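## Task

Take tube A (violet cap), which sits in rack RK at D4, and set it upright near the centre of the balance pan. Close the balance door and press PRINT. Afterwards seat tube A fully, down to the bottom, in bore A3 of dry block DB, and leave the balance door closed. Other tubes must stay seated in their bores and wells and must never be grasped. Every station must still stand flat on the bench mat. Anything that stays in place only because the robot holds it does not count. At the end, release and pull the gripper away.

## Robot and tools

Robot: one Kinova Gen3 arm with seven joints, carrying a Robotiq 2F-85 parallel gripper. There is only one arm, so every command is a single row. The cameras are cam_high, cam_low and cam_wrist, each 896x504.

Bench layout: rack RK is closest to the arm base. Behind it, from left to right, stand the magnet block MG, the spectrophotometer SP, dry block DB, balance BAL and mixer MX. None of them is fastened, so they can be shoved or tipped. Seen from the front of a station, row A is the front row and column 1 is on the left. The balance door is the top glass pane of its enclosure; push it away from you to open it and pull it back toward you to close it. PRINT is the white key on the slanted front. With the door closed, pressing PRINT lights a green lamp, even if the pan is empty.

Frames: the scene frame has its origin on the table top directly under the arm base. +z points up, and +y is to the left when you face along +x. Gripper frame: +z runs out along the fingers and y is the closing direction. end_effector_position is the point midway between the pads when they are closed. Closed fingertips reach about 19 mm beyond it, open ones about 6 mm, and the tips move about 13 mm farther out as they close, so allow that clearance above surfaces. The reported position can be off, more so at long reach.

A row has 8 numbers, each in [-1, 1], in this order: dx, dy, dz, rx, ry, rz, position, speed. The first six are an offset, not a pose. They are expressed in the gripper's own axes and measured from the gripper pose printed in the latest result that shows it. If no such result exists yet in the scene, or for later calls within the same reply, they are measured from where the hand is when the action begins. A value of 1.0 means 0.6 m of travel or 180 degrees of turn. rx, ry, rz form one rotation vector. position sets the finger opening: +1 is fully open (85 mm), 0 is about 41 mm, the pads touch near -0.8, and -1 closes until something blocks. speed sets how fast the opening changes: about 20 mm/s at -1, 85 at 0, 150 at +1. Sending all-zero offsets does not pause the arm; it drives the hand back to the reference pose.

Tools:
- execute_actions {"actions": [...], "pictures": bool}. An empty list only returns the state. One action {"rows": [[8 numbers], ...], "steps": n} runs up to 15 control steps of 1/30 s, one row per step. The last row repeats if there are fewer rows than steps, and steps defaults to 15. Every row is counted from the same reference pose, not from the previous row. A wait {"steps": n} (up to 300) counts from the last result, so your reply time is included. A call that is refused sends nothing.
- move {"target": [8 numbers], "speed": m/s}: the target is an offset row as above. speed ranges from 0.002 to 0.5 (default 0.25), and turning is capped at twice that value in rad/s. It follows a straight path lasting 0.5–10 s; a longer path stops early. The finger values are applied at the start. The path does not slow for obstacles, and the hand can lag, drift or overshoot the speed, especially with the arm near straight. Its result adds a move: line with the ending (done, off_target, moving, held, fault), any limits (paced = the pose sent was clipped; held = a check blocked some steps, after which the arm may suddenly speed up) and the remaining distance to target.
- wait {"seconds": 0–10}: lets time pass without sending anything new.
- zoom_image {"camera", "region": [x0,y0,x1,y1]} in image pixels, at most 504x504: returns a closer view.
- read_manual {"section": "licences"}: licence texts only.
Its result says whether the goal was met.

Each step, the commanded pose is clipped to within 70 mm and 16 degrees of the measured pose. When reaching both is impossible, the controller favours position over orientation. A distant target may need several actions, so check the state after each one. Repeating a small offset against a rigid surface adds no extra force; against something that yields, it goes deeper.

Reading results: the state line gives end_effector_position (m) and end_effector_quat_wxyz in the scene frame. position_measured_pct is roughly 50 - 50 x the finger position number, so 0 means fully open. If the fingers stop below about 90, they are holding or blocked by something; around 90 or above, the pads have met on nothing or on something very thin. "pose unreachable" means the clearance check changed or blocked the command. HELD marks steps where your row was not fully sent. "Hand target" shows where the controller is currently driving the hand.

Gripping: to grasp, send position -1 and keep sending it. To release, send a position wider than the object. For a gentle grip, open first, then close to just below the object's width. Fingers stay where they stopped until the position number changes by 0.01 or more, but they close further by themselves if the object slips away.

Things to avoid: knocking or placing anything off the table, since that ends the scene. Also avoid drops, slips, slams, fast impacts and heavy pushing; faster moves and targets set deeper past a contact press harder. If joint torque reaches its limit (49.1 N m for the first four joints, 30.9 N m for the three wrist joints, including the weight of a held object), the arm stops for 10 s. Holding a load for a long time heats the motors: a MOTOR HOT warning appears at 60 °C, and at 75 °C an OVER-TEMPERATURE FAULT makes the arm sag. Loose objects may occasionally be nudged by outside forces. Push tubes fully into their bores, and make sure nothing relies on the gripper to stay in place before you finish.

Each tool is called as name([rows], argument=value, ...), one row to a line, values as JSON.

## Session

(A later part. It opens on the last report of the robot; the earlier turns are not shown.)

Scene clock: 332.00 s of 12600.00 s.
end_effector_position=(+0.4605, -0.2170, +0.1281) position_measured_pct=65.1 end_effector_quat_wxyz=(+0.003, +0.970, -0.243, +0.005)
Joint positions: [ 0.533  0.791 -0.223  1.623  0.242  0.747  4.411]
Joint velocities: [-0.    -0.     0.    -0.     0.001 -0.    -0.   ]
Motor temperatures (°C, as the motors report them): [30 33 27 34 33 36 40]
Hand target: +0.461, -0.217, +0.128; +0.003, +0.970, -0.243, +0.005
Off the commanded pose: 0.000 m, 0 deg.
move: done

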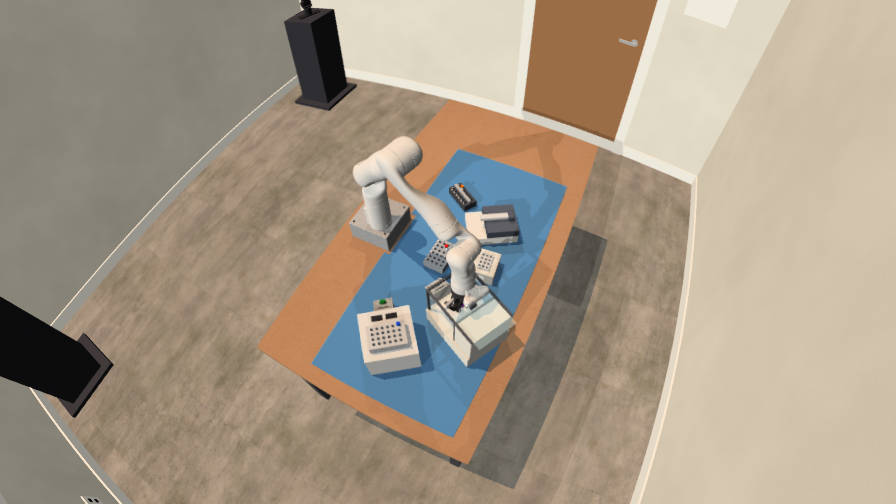

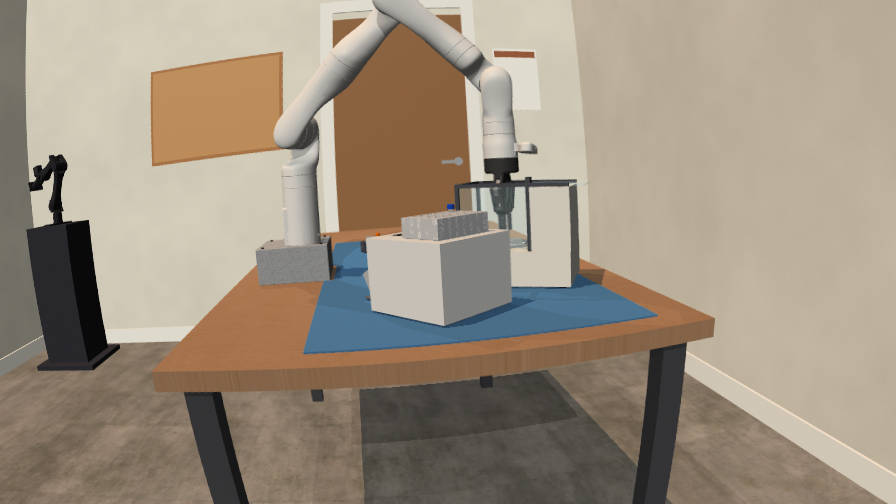

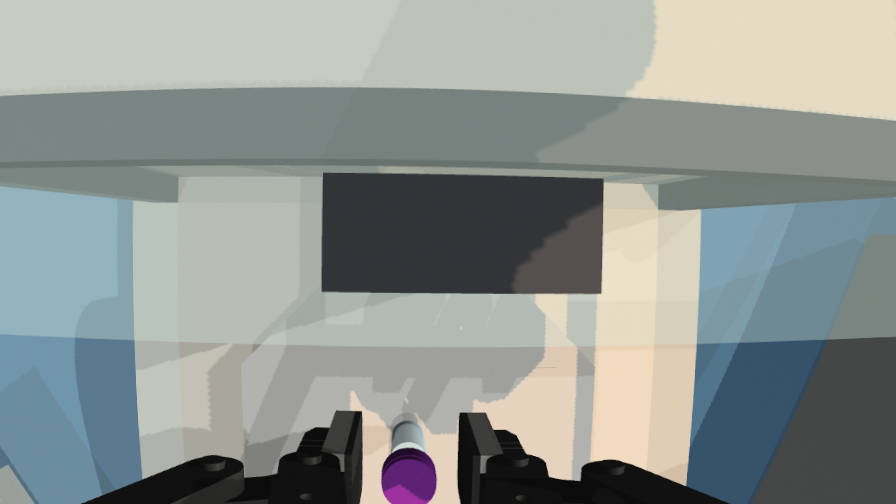

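move(target=[0,0,-0.24,0,0,0,-0.3,-0.8], speed=0.08)

move(target=[0.109,-0.006,-0.02,0,0,-0.5,0.2,0], speed=0.1)

Scene clock: 344.87 s of 12600.00 s.
end_effector_position=(+0.4591, -0.2155, +0.2718) position_measured_pct=65.1 end_effector_quat_wxyz=(+0.003, +0.970, -0.243, +0.005)
Joint positions: [ 0.559  0.581 -0.268  1.479  0.171  1.097  4.47 ]
Joint velocities: [ 0.    -0.002  0.002 -0.003 -0.001  0.004  0.001]
Motor temperatures (°C, as the motors report them): [30 33 27 34 33 36 40]
Hand target: +0.459, -0.216, +0.272; +0.003, +0.970, -0.243, +0.005
Off the commanded pose: 0.000 m, 0 deg.
move: done

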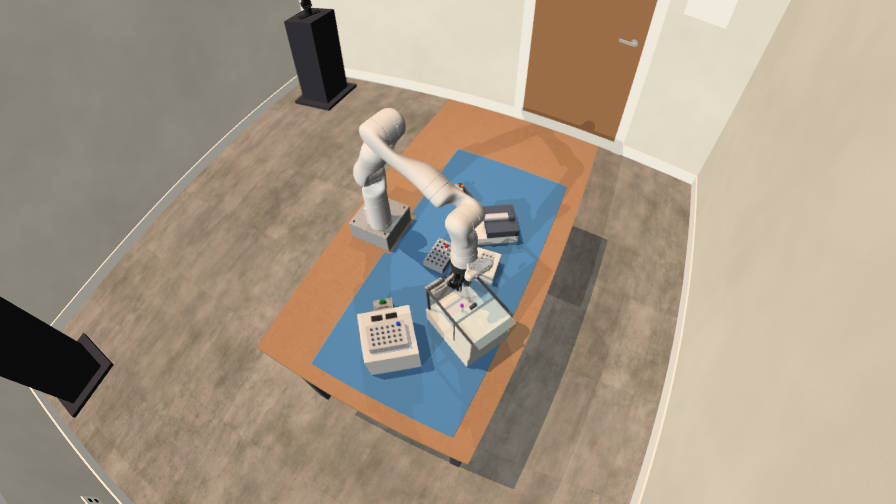

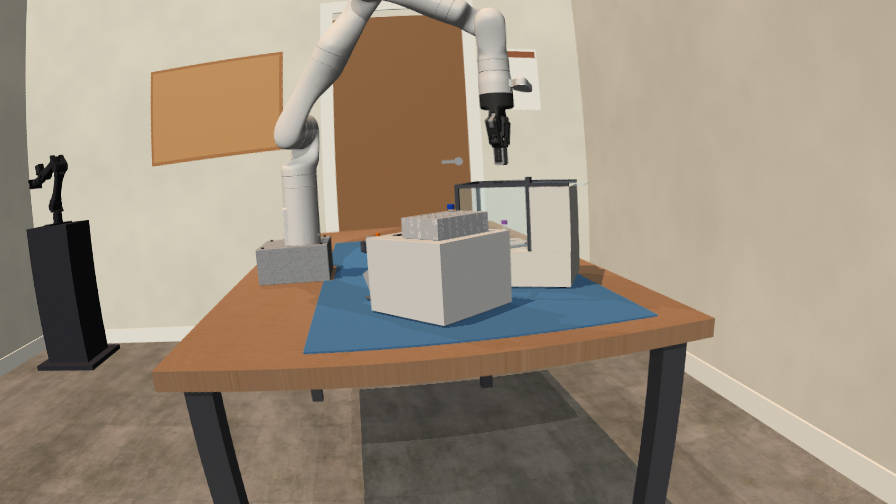

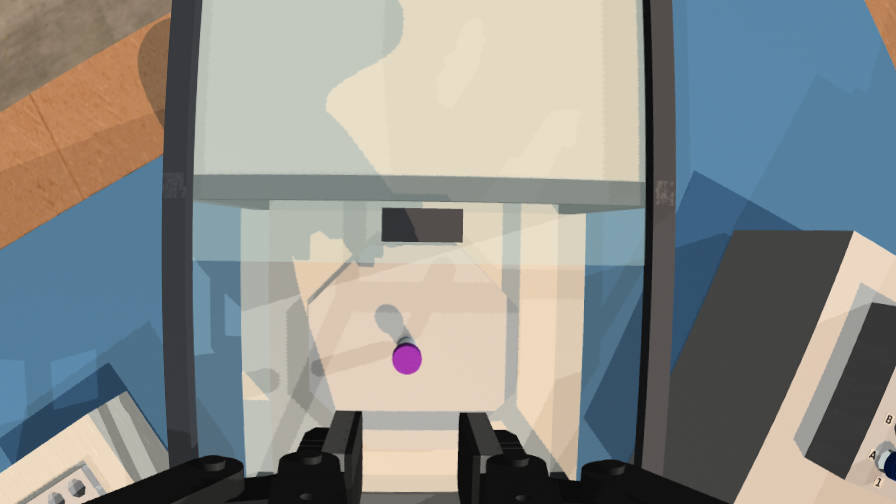

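Scene clock: 353.03 s of 12600.00 s.
end_effector_position=(+0.5186, -0.2428, +0.2847) position_measured_pct=40.1 end_effector_quat_wxyz=(+0.006, +0.858, +0.514, +0.001)
Joint positions: [ 0.701  0.767 -0.62   1.175  0.437  1.319  5.899]
Joint velocities: [ 0.001  0.002 -0.002 -0.005  0.001  0.     0.005]
Motor temperatures (°C, as the motors report them): [30 34 27 34 33 36 40]
Hand target: +0.519, -0.243, +0.285; +0.006, +0.857, +0.515, +0.001
Off the commanded pose: 0.000 m, 0 deg.
move: done

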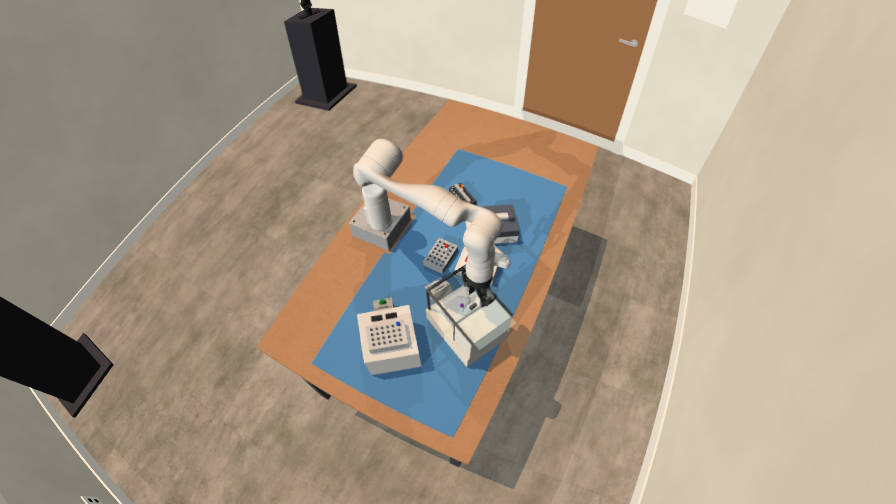

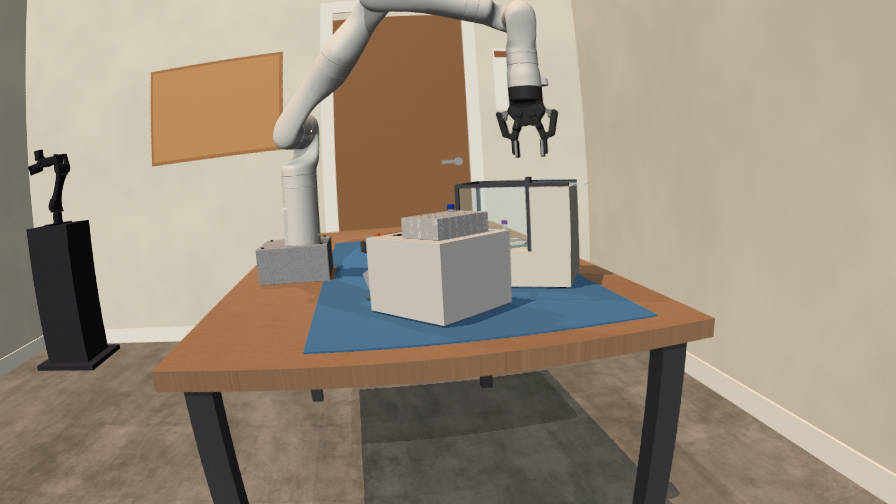

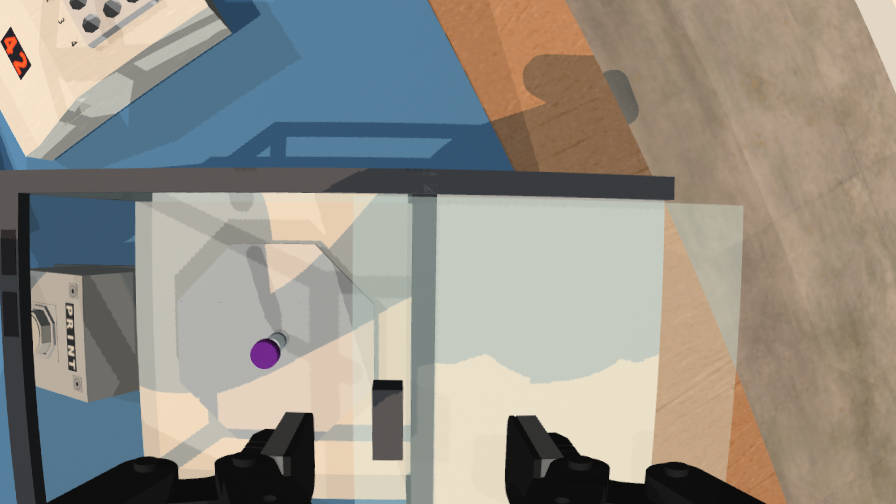

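move(target=[0,-0.011,0.0815,0,0,0,0.2,0], speed=0.05)

Scene clock: 358.33 s of 12600.00 s.
end_effector_position=(+0.5132, -0.2402, +0.2358) position_measured_pct=40.1 end_effector_quat_wxyz=(+0.006, +0.858, +0.514, +0.001)
Joint positions: [ 0.709  0.802 -0.607  1.279  0.465  1.191  5.864]
Joint velocities: [ 0.     0.001  0.     0.     0.002 -0.004 -0.   ]
Motor temperatures (°C, as the motors report them): [30 34 27 34 33 36 40]
Hand target: +0.513, -0.240, +0.236; +0.006, +0.858, +0.514, +0.001
Off the commanded pose: 0.000 m, 0 deg.
move: done

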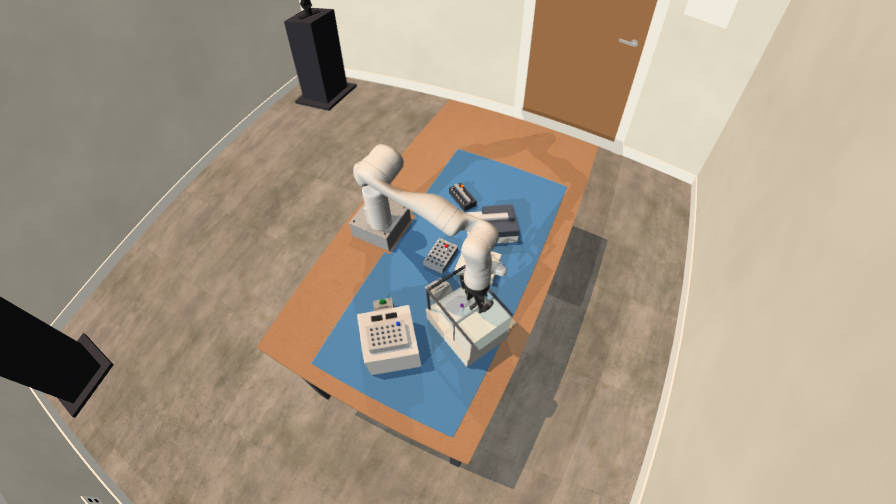

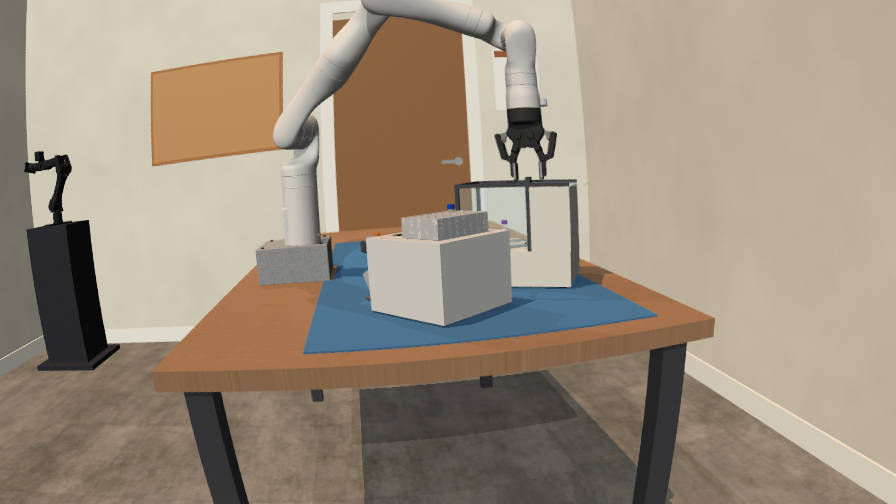

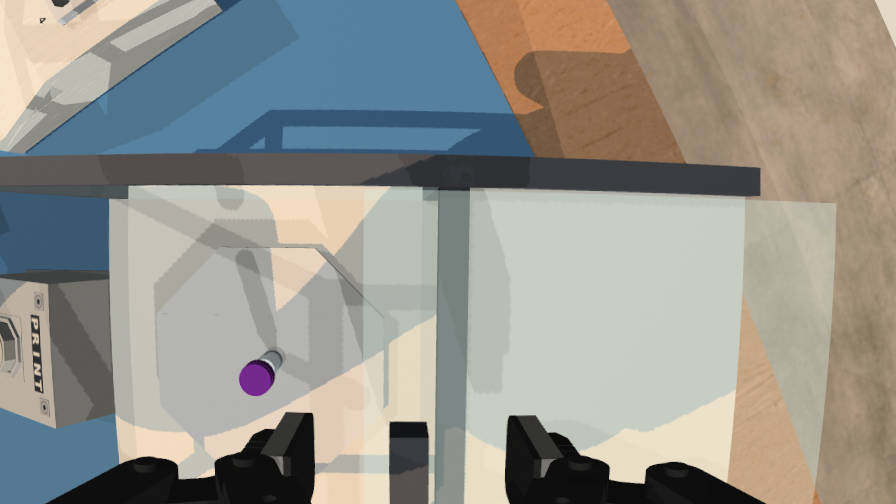

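move(target=[0,0,0,0,0,0,-1,-0.3])

Scene clock: 363.20 s of 12600.00 s.
end_effector_position=(+0.5129, -0.2400, +0.2361) position_measured_pct=84.5 end_effector_quat_wxyz=(+0.006, +0.857, +0.515, +0.001)
Joint positions: [ 0.709  0.801 -0.607  1.28   0.464  1.192  5.865]
Joint velocities: [ 0.     0.     0.001 -0.     0.     0.    -0.001]
Motor temperatures (°C, as the motors report them): [30 34 27 34 33 36 40]
Hand target: +0.513, -0.240, +0.236; +0.006, +0.858, +0.514, +0.001
Off the commanded pose: 0.000 m, 0 deg.
move: done

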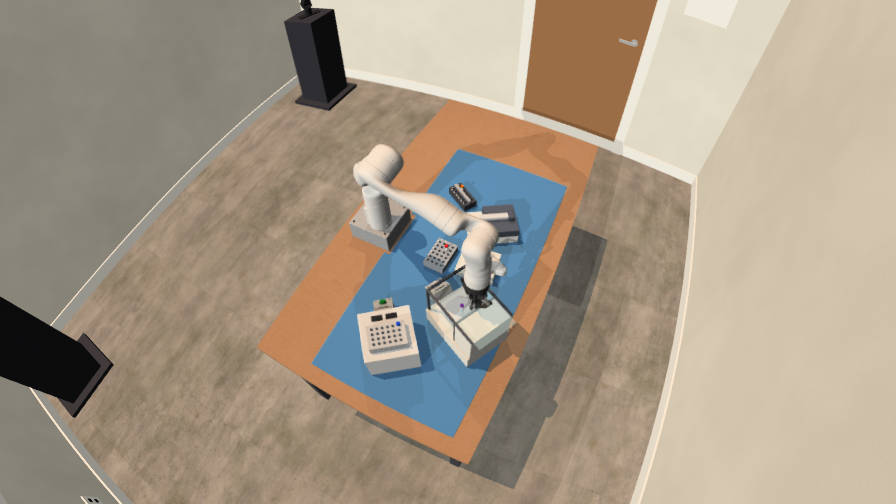

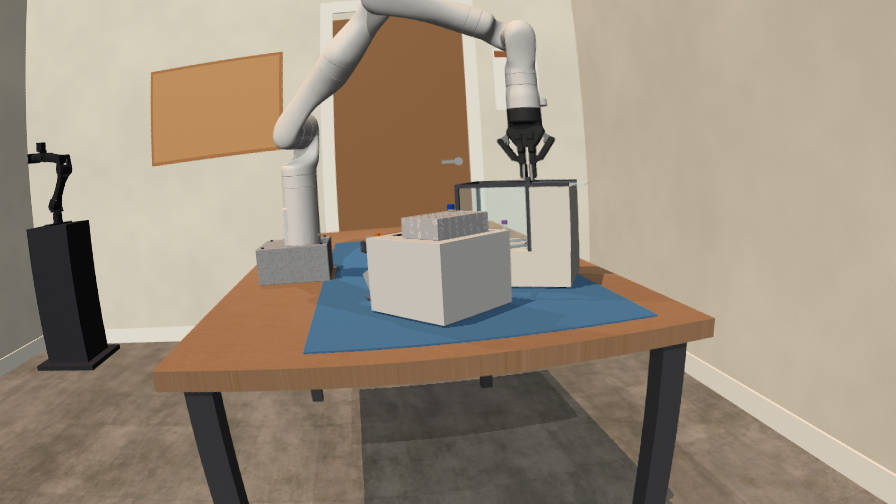

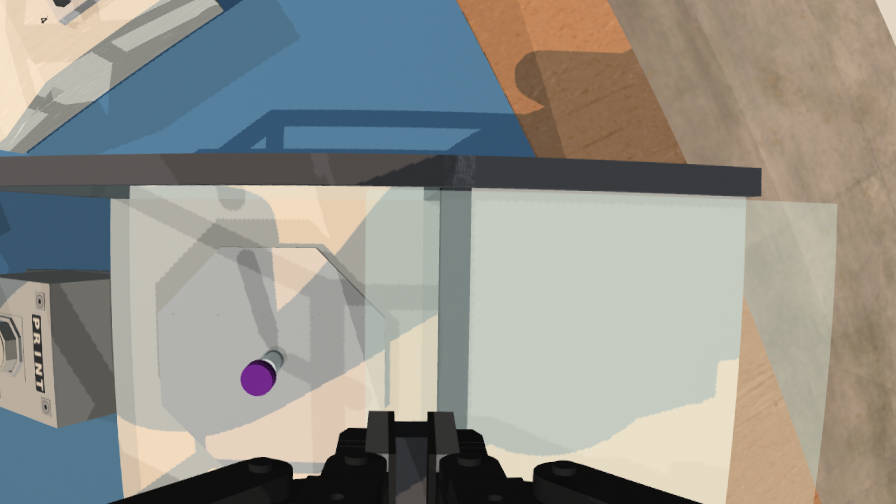

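move(target=[0,-0.173,0,0,0,0,-1,-0.3], speed=0.04)

Scene clock: 373.90 s of 12600.00 s.
end_effector_position=(+0.4218, -0.1928, +0.2356) position_measured_pct=84.5 end_effector_quat_wxyz=(+0.007, +0.858, +0.514, +0.001)
Joint positions: [ 0.801  0.602 -0.65   1.684  0.433  0.993  5.783]
Joint velocities: [ 0.002 -0.004 -0.001  0.006 -0.    -0.003 -0.001]
Motor temperatures (°C, as the motors report them): [30 34 27 34 33 36 40]
Hand target: +0.421, -0.192, +0.235; +0.006, +0.858, +0.514, +0.000
Off the commanded pose: 0.002 m, 0 deg.
move: done

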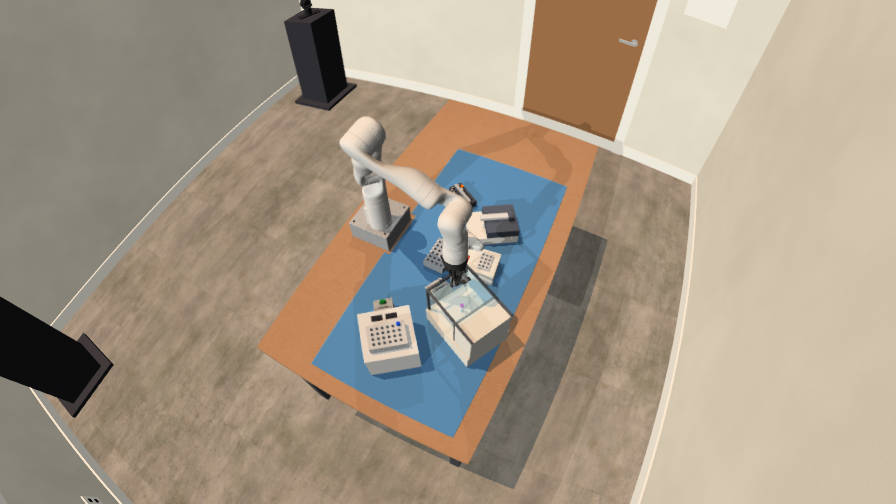

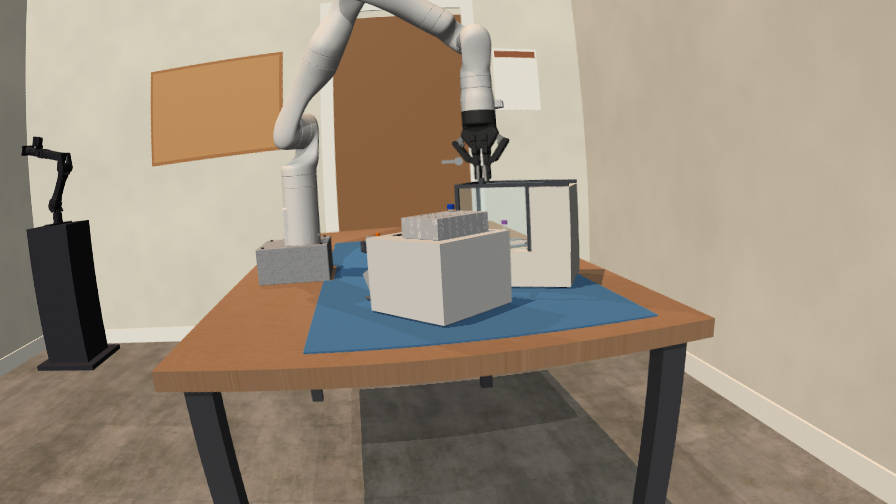

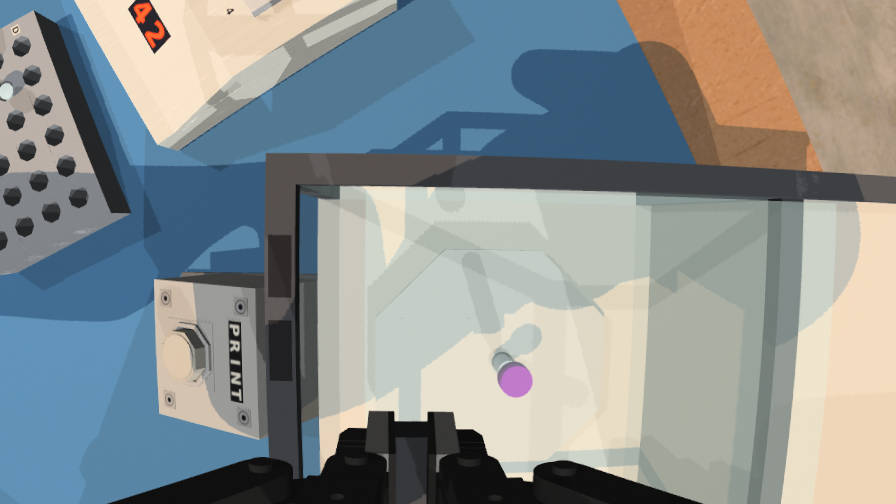

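move(target=[0,-0.02,0,0,0,0,-1,-0.3], speed=0.015)

Scene clock: 378.53 s of 12600.00 s.
end_effector_position=(+0.4118, -0.1878, +0.2356) position_measured_pct=84.5 end_effector_quat_wxyz=(+0.008, +0.858, +0.514, +0.001)
Joint positions: [ 0.811  0.58  -0.655  1.724  0.428  0.972  5.776]
Joint velocities: [ 0.002 -0.003 -0.001  0.006 -0.001 -0.003 -0.   ]
Motor temperatures (°C, as the motors report them): [30 34 27 34 33 36 40]
Hand target: +0.411, -0.187, +0.235; +0.007, +0.858, +0.514, +0.001
Off the commanded pose: 0.001 m, 0 deg.
move: done

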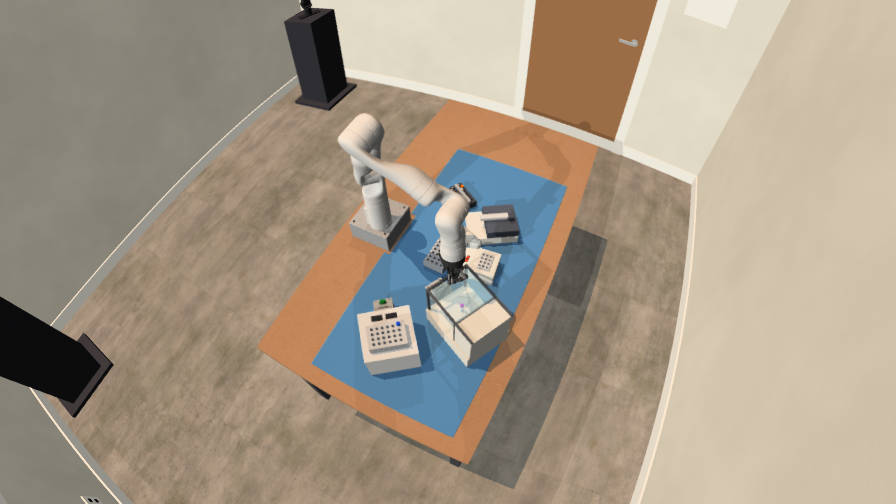

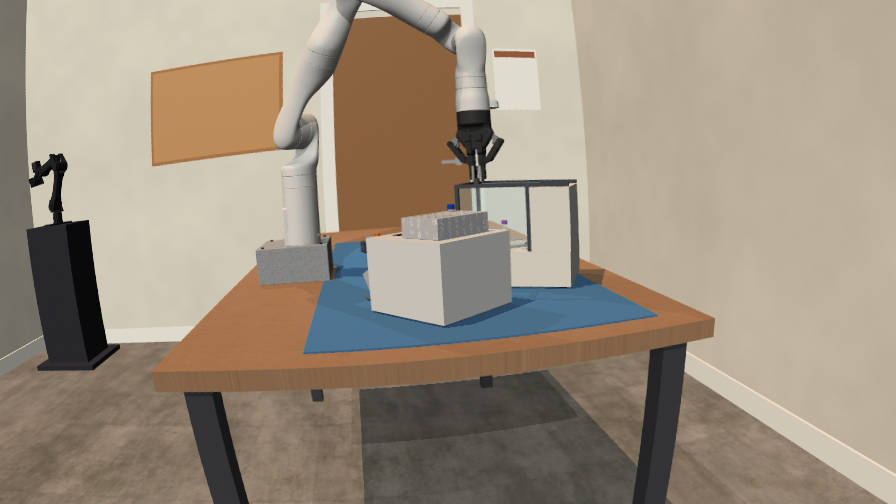

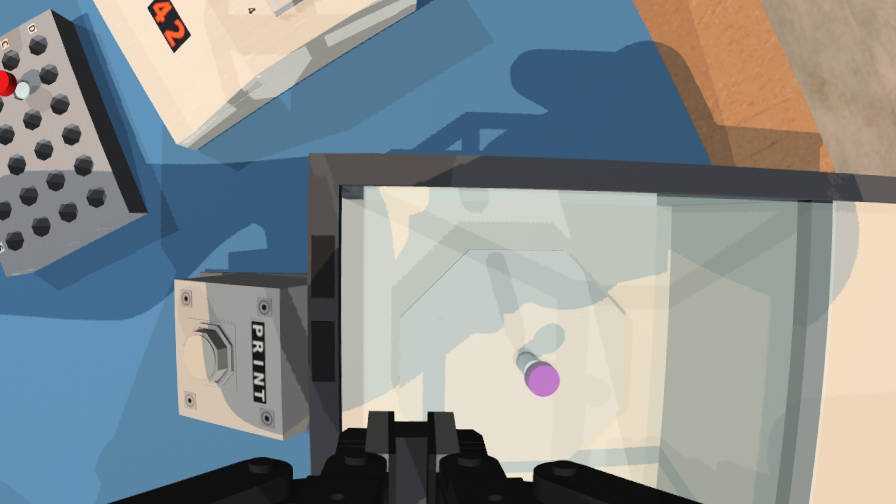

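move(target=[0,-0.008,0,0,0,0,-1,-0.3], speed=0.01)

Scene clock: 381.33 s of 12600.00 s.
end_effector_position=(+0.4081, -0.1859, +0.2356) position_measured_pct=84.5 end_effector_quat_wxyz=(+0.009, +0.858, +0.514, +0.002)
Joint positions: [ 0.814  0.572 -0.657  1.74   0.427  0.963  5.774]
Joint velocities: [ 0.001 -0.002 -0.001  0.004 -0.001 -0.004  0.   ]
Motor temperatures (°C, as the motors report them): [30 34 27 34 33 36 40]
Hand target: +0.408, -0.186, +0.236; +0.008, +0.858, +0.514, +0.001
Off the commanded pose: 0.001 m, 0 deg.
move: done

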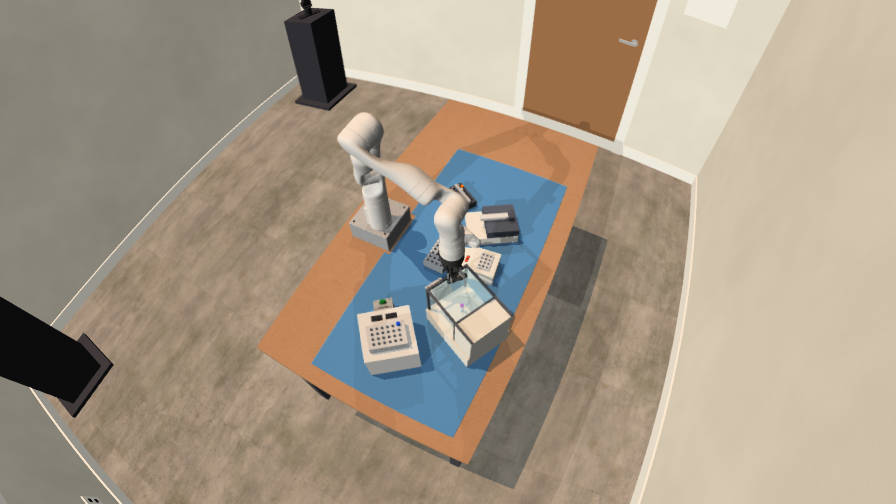

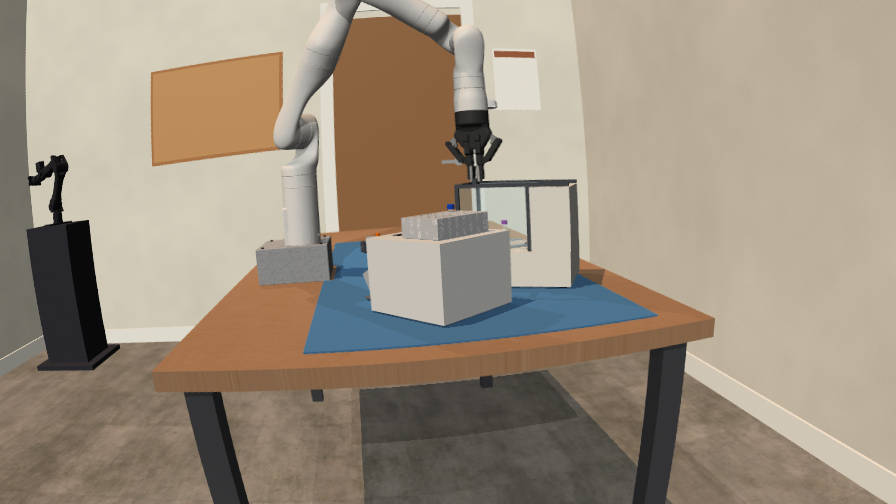

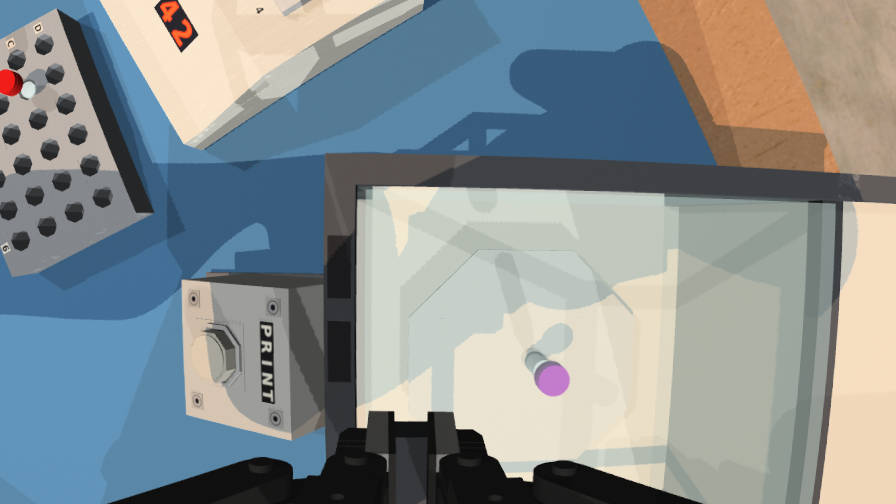

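move(target=[0,-0.005,0,0,0,0,-1,-0.3], speed=0.006)

Scene clock: 385.33 s of 12600.00 s.
end_effector_position=(+0.4059, -0.1847, +0.2356) position_measured_pct=84.5 end_effector_quat_wxyz=(+0.009, +0.858, +0.514, +0.002)
Joint positions: [ 0.817  0.566 -0.658  1.749  0.426  0.958  5.773]
Joint velocities: [ 0.001 -0.001 -0.002  0.    -0.001 -0.     0.   ]
Motor temperatures (°C, as the motors report them): [30 34 27 34 33 36 40]
Hand target: +0.405, -0.184, +0.236; +0.009, +0.858, +0.514, +0.001
Off the commanded pose: 0.001 m, 0 deg.
move: done

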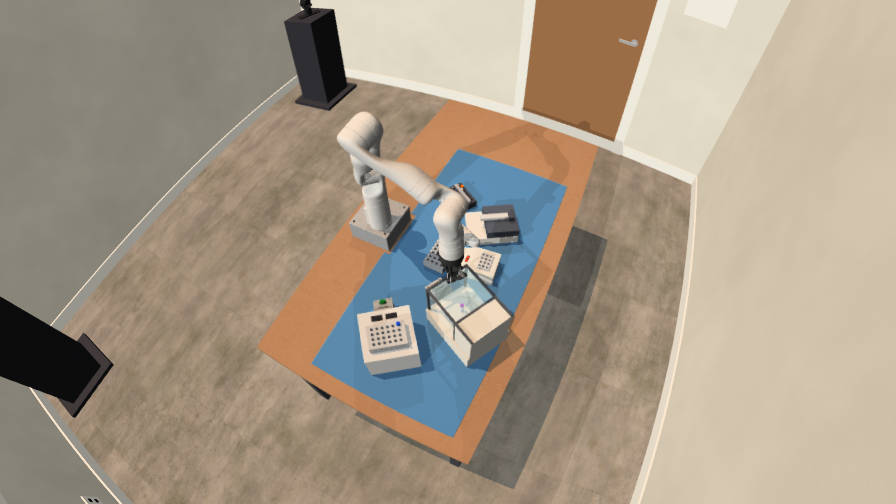

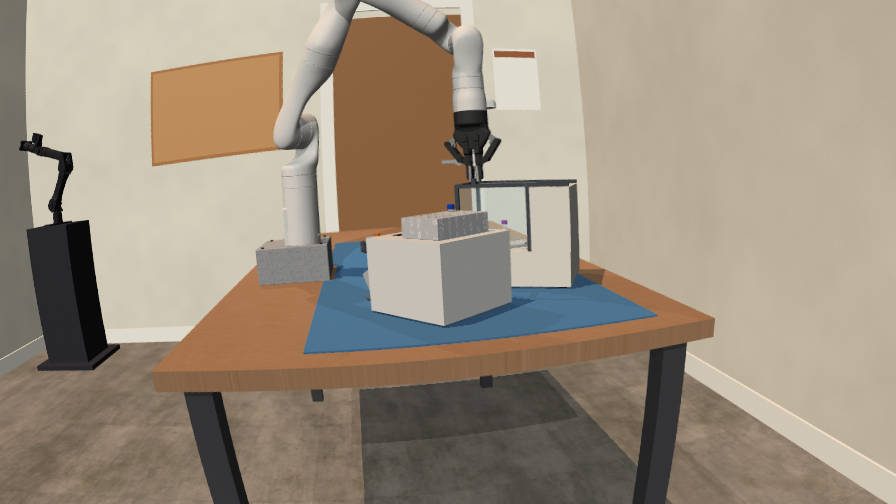

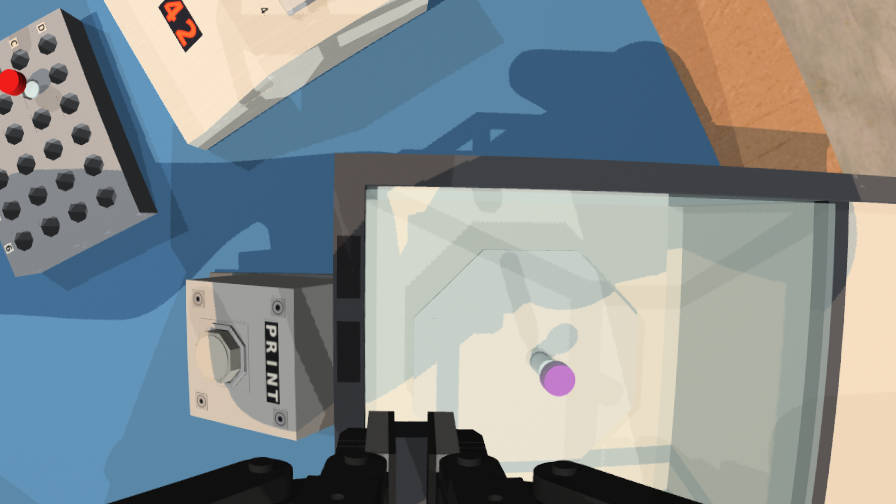

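move(target=[0,-0.006,0,0,0,0,-1,-0.3], speed=0.006)

Scene clock: 388.67 s of 12600.00 s.
end_effector_position=(+0.4054, -0.1845, +0.2356) position_measured_pct=84.5 end_effector_quat_wxyz=(+0.011, +0.858, +0.514, +0.004)
Joint positions: [ 0.819  0.561 -0.659  1.758  0.427  0.947  5.771]
Joint velocities: [ 0.001 -0.001 -0.     0.002  0.001 -0.002  0.   ]
Motor temperatures (°C, as the motors report them): [30 34 27 34 33 36 40]
Hand target: +0.403, -0.183, +0.236; +0.009, +0.858, +0.514, +0.002
Off the commanded pose: 0.003 m, 0 deg.
move: done

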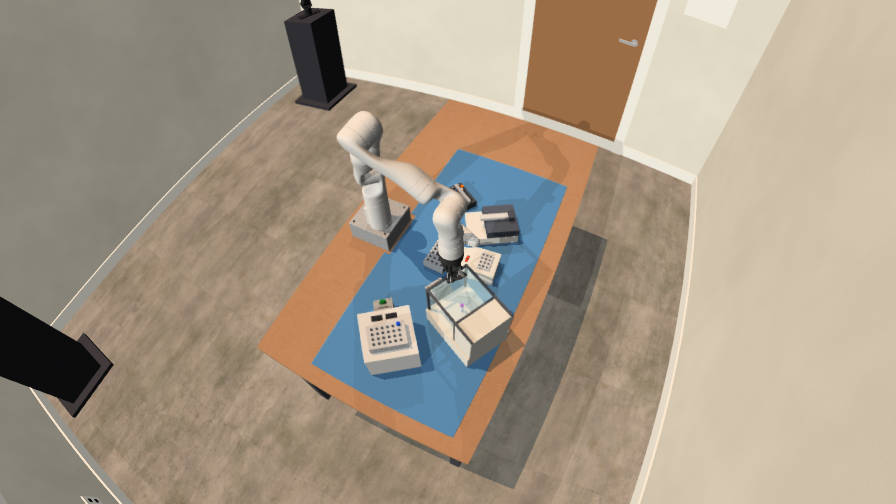

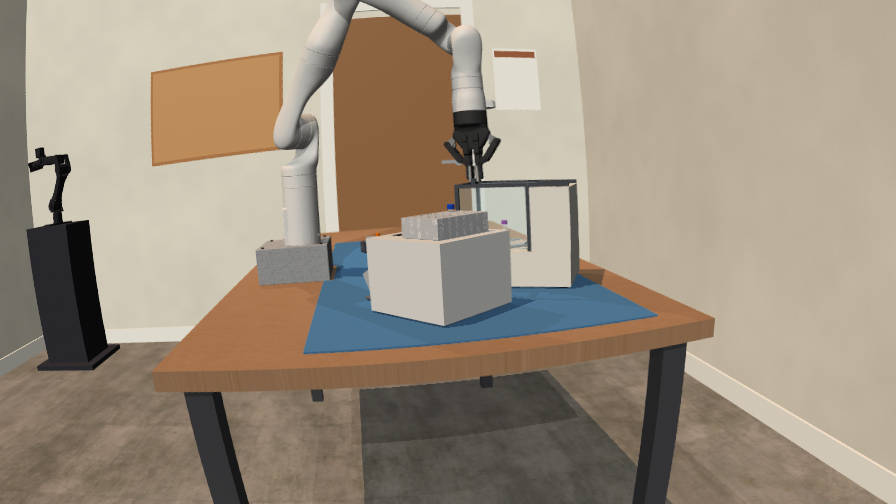

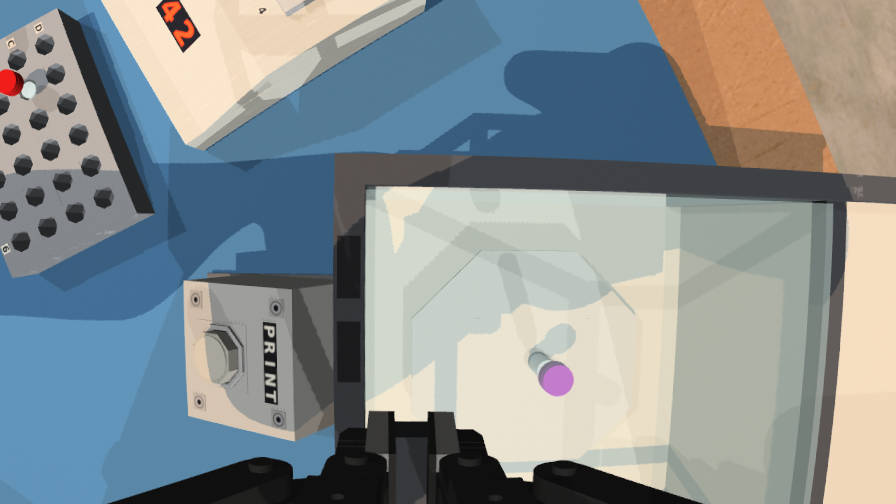

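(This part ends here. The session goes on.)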